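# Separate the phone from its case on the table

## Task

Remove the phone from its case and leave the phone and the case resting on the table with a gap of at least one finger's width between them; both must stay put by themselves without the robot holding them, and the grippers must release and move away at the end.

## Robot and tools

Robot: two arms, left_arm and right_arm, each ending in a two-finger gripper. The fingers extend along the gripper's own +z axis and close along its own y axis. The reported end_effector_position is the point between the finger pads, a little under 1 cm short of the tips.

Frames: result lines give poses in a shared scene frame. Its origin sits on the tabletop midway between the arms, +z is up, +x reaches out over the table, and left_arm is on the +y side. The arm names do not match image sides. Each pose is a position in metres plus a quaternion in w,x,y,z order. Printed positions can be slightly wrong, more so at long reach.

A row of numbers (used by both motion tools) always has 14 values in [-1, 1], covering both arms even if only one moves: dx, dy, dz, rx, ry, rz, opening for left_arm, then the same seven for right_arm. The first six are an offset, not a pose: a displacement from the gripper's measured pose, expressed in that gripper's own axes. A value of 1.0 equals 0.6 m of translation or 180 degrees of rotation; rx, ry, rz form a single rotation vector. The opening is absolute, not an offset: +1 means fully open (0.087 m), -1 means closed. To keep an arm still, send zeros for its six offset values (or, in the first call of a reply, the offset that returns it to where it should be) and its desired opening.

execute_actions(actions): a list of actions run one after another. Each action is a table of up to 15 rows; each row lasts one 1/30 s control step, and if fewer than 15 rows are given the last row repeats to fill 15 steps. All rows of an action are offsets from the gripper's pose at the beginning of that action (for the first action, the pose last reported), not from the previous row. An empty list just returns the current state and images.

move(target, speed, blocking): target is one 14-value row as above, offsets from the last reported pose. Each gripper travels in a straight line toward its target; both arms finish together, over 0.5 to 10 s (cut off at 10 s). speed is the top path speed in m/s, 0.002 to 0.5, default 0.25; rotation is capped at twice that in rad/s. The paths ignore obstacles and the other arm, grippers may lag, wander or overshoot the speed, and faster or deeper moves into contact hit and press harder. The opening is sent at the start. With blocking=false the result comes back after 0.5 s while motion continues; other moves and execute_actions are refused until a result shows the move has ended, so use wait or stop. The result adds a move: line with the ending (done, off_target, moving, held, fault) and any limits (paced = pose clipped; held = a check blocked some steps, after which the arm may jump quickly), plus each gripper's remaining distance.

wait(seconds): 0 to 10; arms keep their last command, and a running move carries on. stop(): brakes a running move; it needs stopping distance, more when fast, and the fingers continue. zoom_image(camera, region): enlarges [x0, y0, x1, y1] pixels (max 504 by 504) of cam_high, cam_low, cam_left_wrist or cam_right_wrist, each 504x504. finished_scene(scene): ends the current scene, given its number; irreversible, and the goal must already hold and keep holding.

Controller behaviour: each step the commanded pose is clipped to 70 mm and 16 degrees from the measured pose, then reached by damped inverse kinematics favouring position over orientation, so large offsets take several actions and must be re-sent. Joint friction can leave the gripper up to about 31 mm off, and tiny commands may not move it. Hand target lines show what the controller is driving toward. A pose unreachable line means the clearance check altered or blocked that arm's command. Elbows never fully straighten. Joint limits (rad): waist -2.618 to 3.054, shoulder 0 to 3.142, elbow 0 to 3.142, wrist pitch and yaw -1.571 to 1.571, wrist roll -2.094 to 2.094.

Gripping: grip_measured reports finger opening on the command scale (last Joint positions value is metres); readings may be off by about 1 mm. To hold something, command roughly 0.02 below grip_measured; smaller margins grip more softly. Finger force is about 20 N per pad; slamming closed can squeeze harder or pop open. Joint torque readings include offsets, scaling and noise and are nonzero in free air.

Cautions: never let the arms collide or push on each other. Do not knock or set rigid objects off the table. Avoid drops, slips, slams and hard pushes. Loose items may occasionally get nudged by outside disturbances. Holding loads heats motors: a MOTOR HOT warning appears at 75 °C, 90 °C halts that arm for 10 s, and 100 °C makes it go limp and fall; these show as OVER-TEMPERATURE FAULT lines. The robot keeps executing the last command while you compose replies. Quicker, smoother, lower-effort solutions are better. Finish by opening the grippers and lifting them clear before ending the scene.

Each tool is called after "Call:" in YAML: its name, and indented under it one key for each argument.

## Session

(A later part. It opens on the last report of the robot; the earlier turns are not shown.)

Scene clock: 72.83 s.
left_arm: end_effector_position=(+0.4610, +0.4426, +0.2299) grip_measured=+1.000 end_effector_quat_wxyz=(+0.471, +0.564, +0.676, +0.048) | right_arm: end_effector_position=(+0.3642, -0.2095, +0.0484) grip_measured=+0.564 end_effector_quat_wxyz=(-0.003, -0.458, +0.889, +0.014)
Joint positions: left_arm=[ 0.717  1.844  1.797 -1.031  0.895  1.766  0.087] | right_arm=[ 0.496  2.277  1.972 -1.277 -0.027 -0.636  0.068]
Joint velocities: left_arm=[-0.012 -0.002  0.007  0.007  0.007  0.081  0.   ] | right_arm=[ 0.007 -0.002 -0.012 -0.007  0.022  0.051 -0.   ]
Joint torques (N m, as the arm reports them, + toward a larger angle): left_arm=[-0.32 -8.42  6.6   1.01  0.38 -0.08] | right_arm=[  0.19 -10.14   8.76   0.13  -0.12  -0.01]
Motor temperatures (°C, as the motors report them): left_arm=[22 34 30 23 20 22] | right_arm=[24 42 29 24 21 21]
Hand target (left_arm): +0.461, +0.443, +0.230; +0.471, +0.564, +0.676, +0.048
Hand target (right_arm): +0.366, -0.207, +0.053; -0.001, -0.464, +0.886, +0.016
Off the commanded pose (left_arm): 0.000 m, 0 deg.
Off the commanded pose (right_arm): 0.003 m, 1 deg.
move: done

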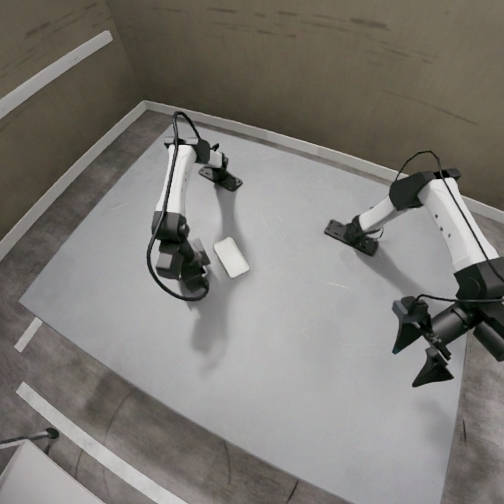

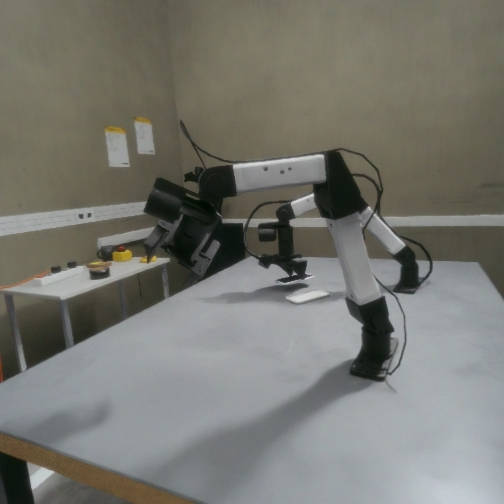

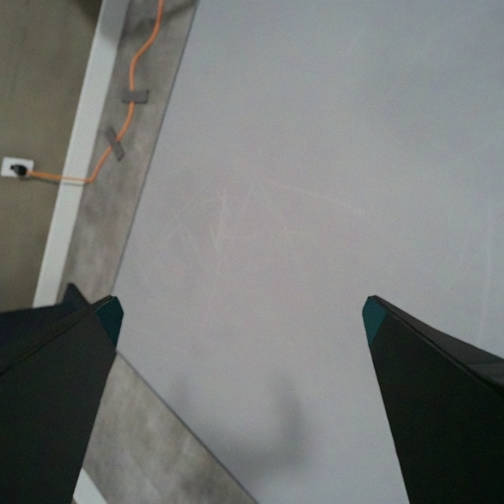

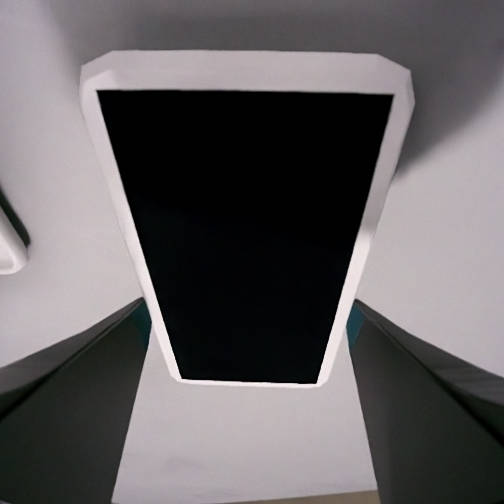

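Call:
move:
  target: [0,0,0,0,0,0,1,0,0,0.06,0,0,0,0.53]
  speed: 0.04

Scene clock: 77.33 s.
left_arm: end_effector_position=(+0.4610, +0.4426, +0.2299) grip_measured=+1.000 end_effector_quat_wxyz=(+0.471, +0.564, +0.676, +0.048) | right_arm: end_effector_position=(+0.3641, -0.2096, +0.0181) grip_measured=+0.564 end_effector_quat_wxyz=(-0.004, -0.459, +0.888, +0.015)
Joint positions: left_arm=[ 0.717  1.844  1.797 -1.031  0.895  1.766  0.087] | right_arm=[ 0.496  2.294  1.879 -1.169 -0.027 -0.638  0.068]
Joint velocities: left_arm=[-0.017  0.012 -0.002  0.037 -0.007 -0.051  0.   ] | right_arm=[-0.012 -0.002  0.002 -0.007 -0.022 -0.037 -0.   ]
Joint torques (N m, as the arm reports them, + toward a larger angle): left_arm=[-0.28 -8.49  6.72  1.02  0.4  -0.09] | right_arm=[ -0.05 -10.06   5.39   0.48  -0.07   0.11]
Motor temperatures (°C, as the motors report them): left_arm=[22 34 30 23 20 22] | right_arm=[24 42 29 24 21 21]
Hand target (left_arm): +0.461, +0.443, +0.230; +0.471, +0.564, +0.676, +0.048
Hand target (right_arm): +0.364, -0.209, +0.013; -0.004, -0.458, +0.889, +0.014
Off the commanded pose (left_arm): 0.000 m, 0 deg.
Off the commanded pose (right_arm): 0.006 m, 0 deg.
move: done

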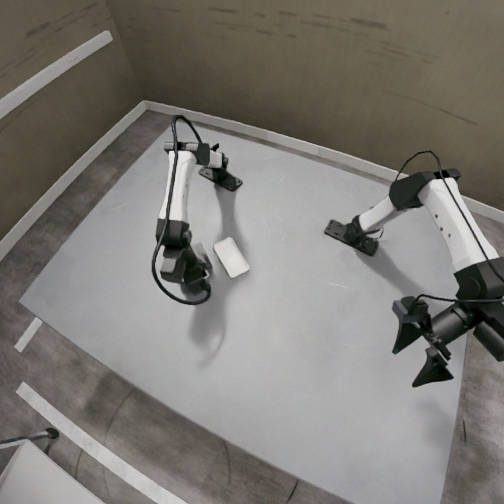

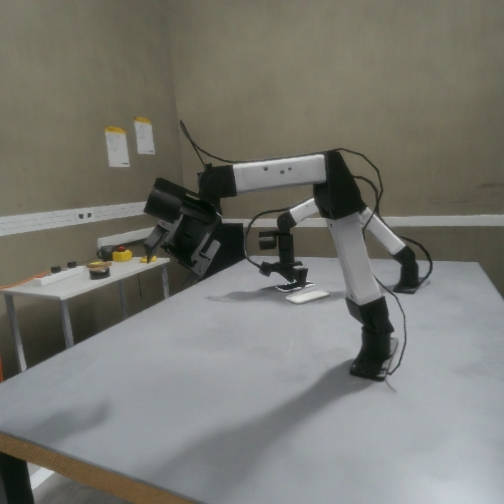

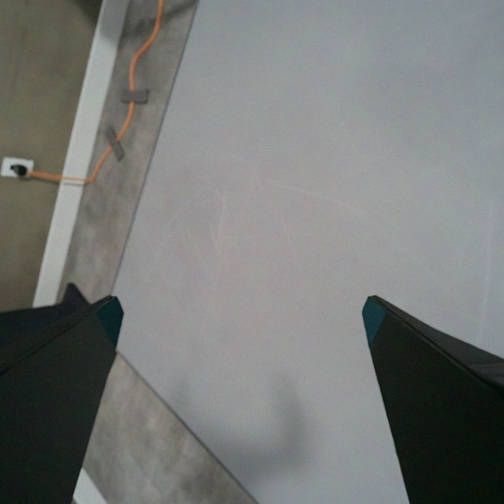

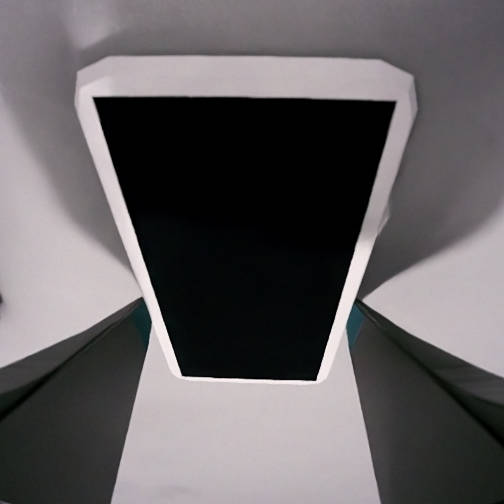

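Call:
execute_actions:
  actions:
    - [[0,0,0,0,0,0,1,0,0,0.005,0,0,0,1]]

Call:
move:
  target: [0,0,0,0,0,0,1,0.2,0,-0.25,0,0,0,1]

Scene clock: 81.50 s.
left_arm: end_effector_position=(+0.4610, +0.4426, +0.2299) grip_measured=+1.000 end_effector_quat_wxyz=(+0.471, +0.564, +0.676, +0.048) | right_arm: end_effector_position=(+0.3644, -0.2095, +0.0180) grip_measured=+1.000 end_effector_quat_wxyz=(-0.003, -0.459, +0.888, +0.014)
Joint positions: left_arm=[ 0.717  1.844  1.797 -1.031  0.895  1.766  0.087] | right_arm=[ 0.496  2.294  1.879 -1.168 -0.027 -0.638  0.087]
Joint velocities: left_arm=[-0.012 -0.007 -0.002 -0.081 -0.066 -0.037  0.   ] | right_arm=[-0.007  0.012  0.017  0.051 -0.037 -0.022  0.   ]
Joint torques (N m, as the arm reports them, + toward a larger angle): left_arm=[-0.4  -8.48  6.65  1.03  0.37 -0.07] | right_arm=[ -0.12 -10.32   5.89   0.39  -0.08   0.06]
Motor temperatures (°C, as the motors report them): left_arm=[22 34 30 23 20 22] | right_arm=[24 43 29 24 21 21]
Hand target (left_arm): +0.461, +0.443, +0.230; +0.471, +0.564, +0.676, +0.048
Hand target (right_arm): +0.364, -0.210, +0.015; -0.004, -0.459, +0.888, +0.015
Off the commanded pose (left_arm): 0.000 m, 0 deg.
Off the commanded pose (right_arm): 0.003 m, 0 deg.

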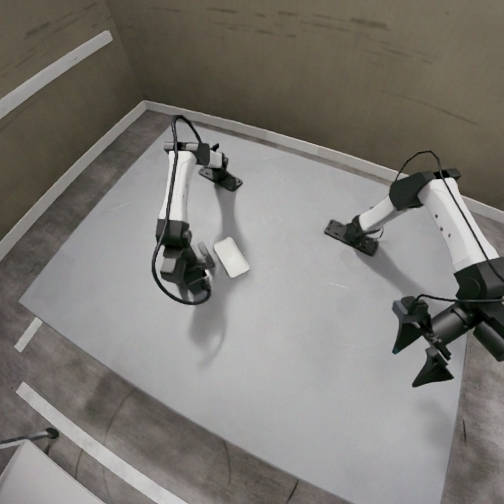

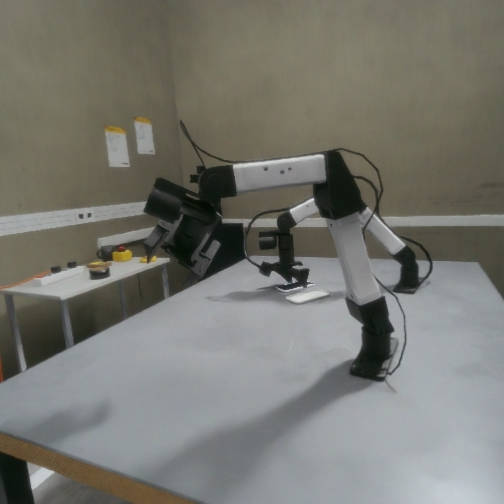

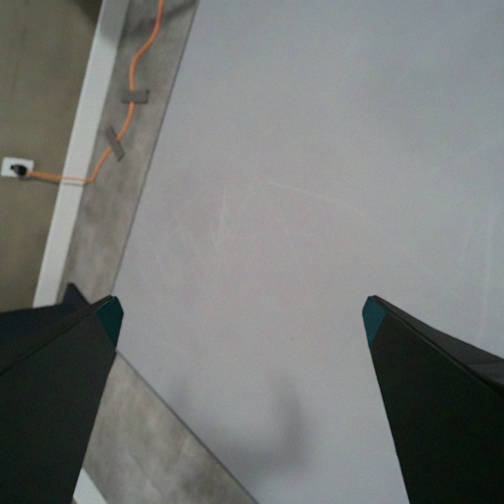

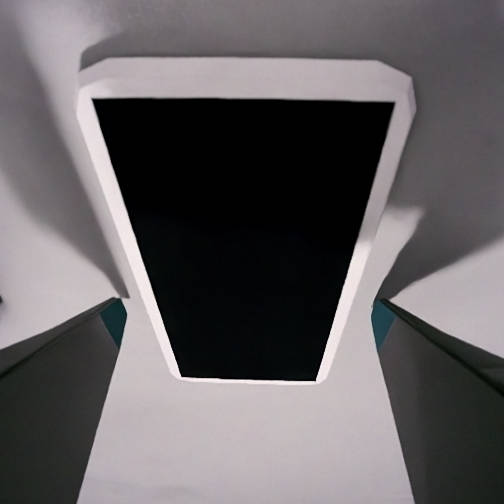

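Scene clock: 82.93 s.
left_arm: end_effector_position=(+0.4610, +0.4426, +0.2299) grip_measured=+1.000 end_effector_quat_wxyz=(+0.471, +0.564, +0.676, +0.048) | right_arm: end_effector_position=(+0.2957, -0.3077, +0.1605) grip_measured=+1.000 end_effector_quat_wxyz=(-0.007, -0.457, +0.889, +0.017)
Joint positions: left_arm=[ 0.717  1.844  1.797 -1.031  0.895  1.766  0.087] | right_arm=[ 0.289  1.918  1.87  -1.549 -0.027 -0.839  0.087]
Joint velocities: left_arm=[ 0.012 -0.007 -0.002  0.022 -0.007 -0.037  0.   ] | right_arm=[-0.022 -0.002 -0.012 -0.051 -0.066 -0.037  0.   ]
Joint torques (N m, as the arm reports them, + toward a larger angle): left_arm=[-0.33 -8.4   6.66  1.02  0.39 -0.1 ] | right_arm=[-0.31 -8.15  7.96  0.17 -0.08 -0.06]
Motor temperatures (°C, as the motors report them): left_arm=[22 34 30 23 20 22] | right_arm=[24 43 29 24 21 21]
Hand target (left_arm): +0.461, +0.443, +0.230; +0.471, +0.564, +0.676, +0.048
Hand target (right_arm): +0.296, -0.309, +0.166; -0.002, -0.459, +0.888, +0.014
Off the commanded pose (left_arm): 0.000 m, 0 deg.
Off the commanded pose (right_arm): 0.008 m, 1 deg.
move: done

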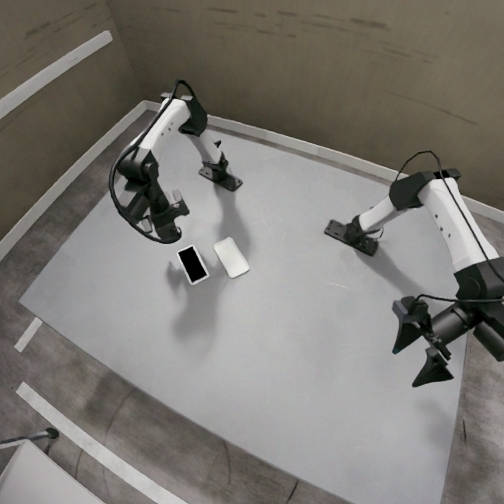

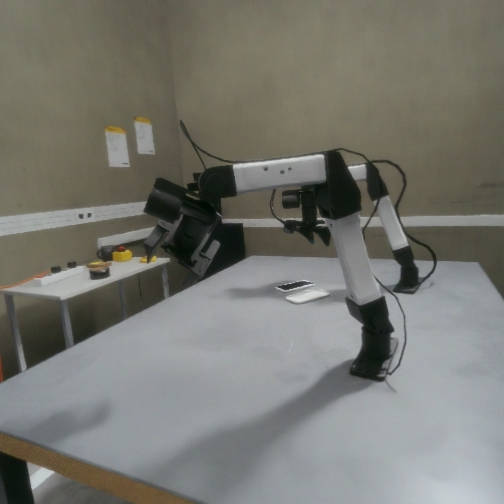

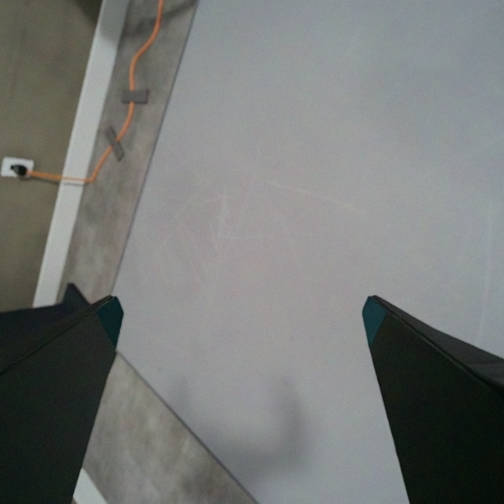

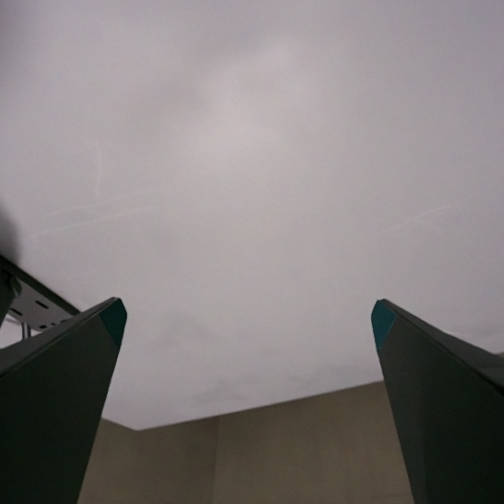

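Call:
finished_scene:
  scene: 2

The scene is finished: the task was done.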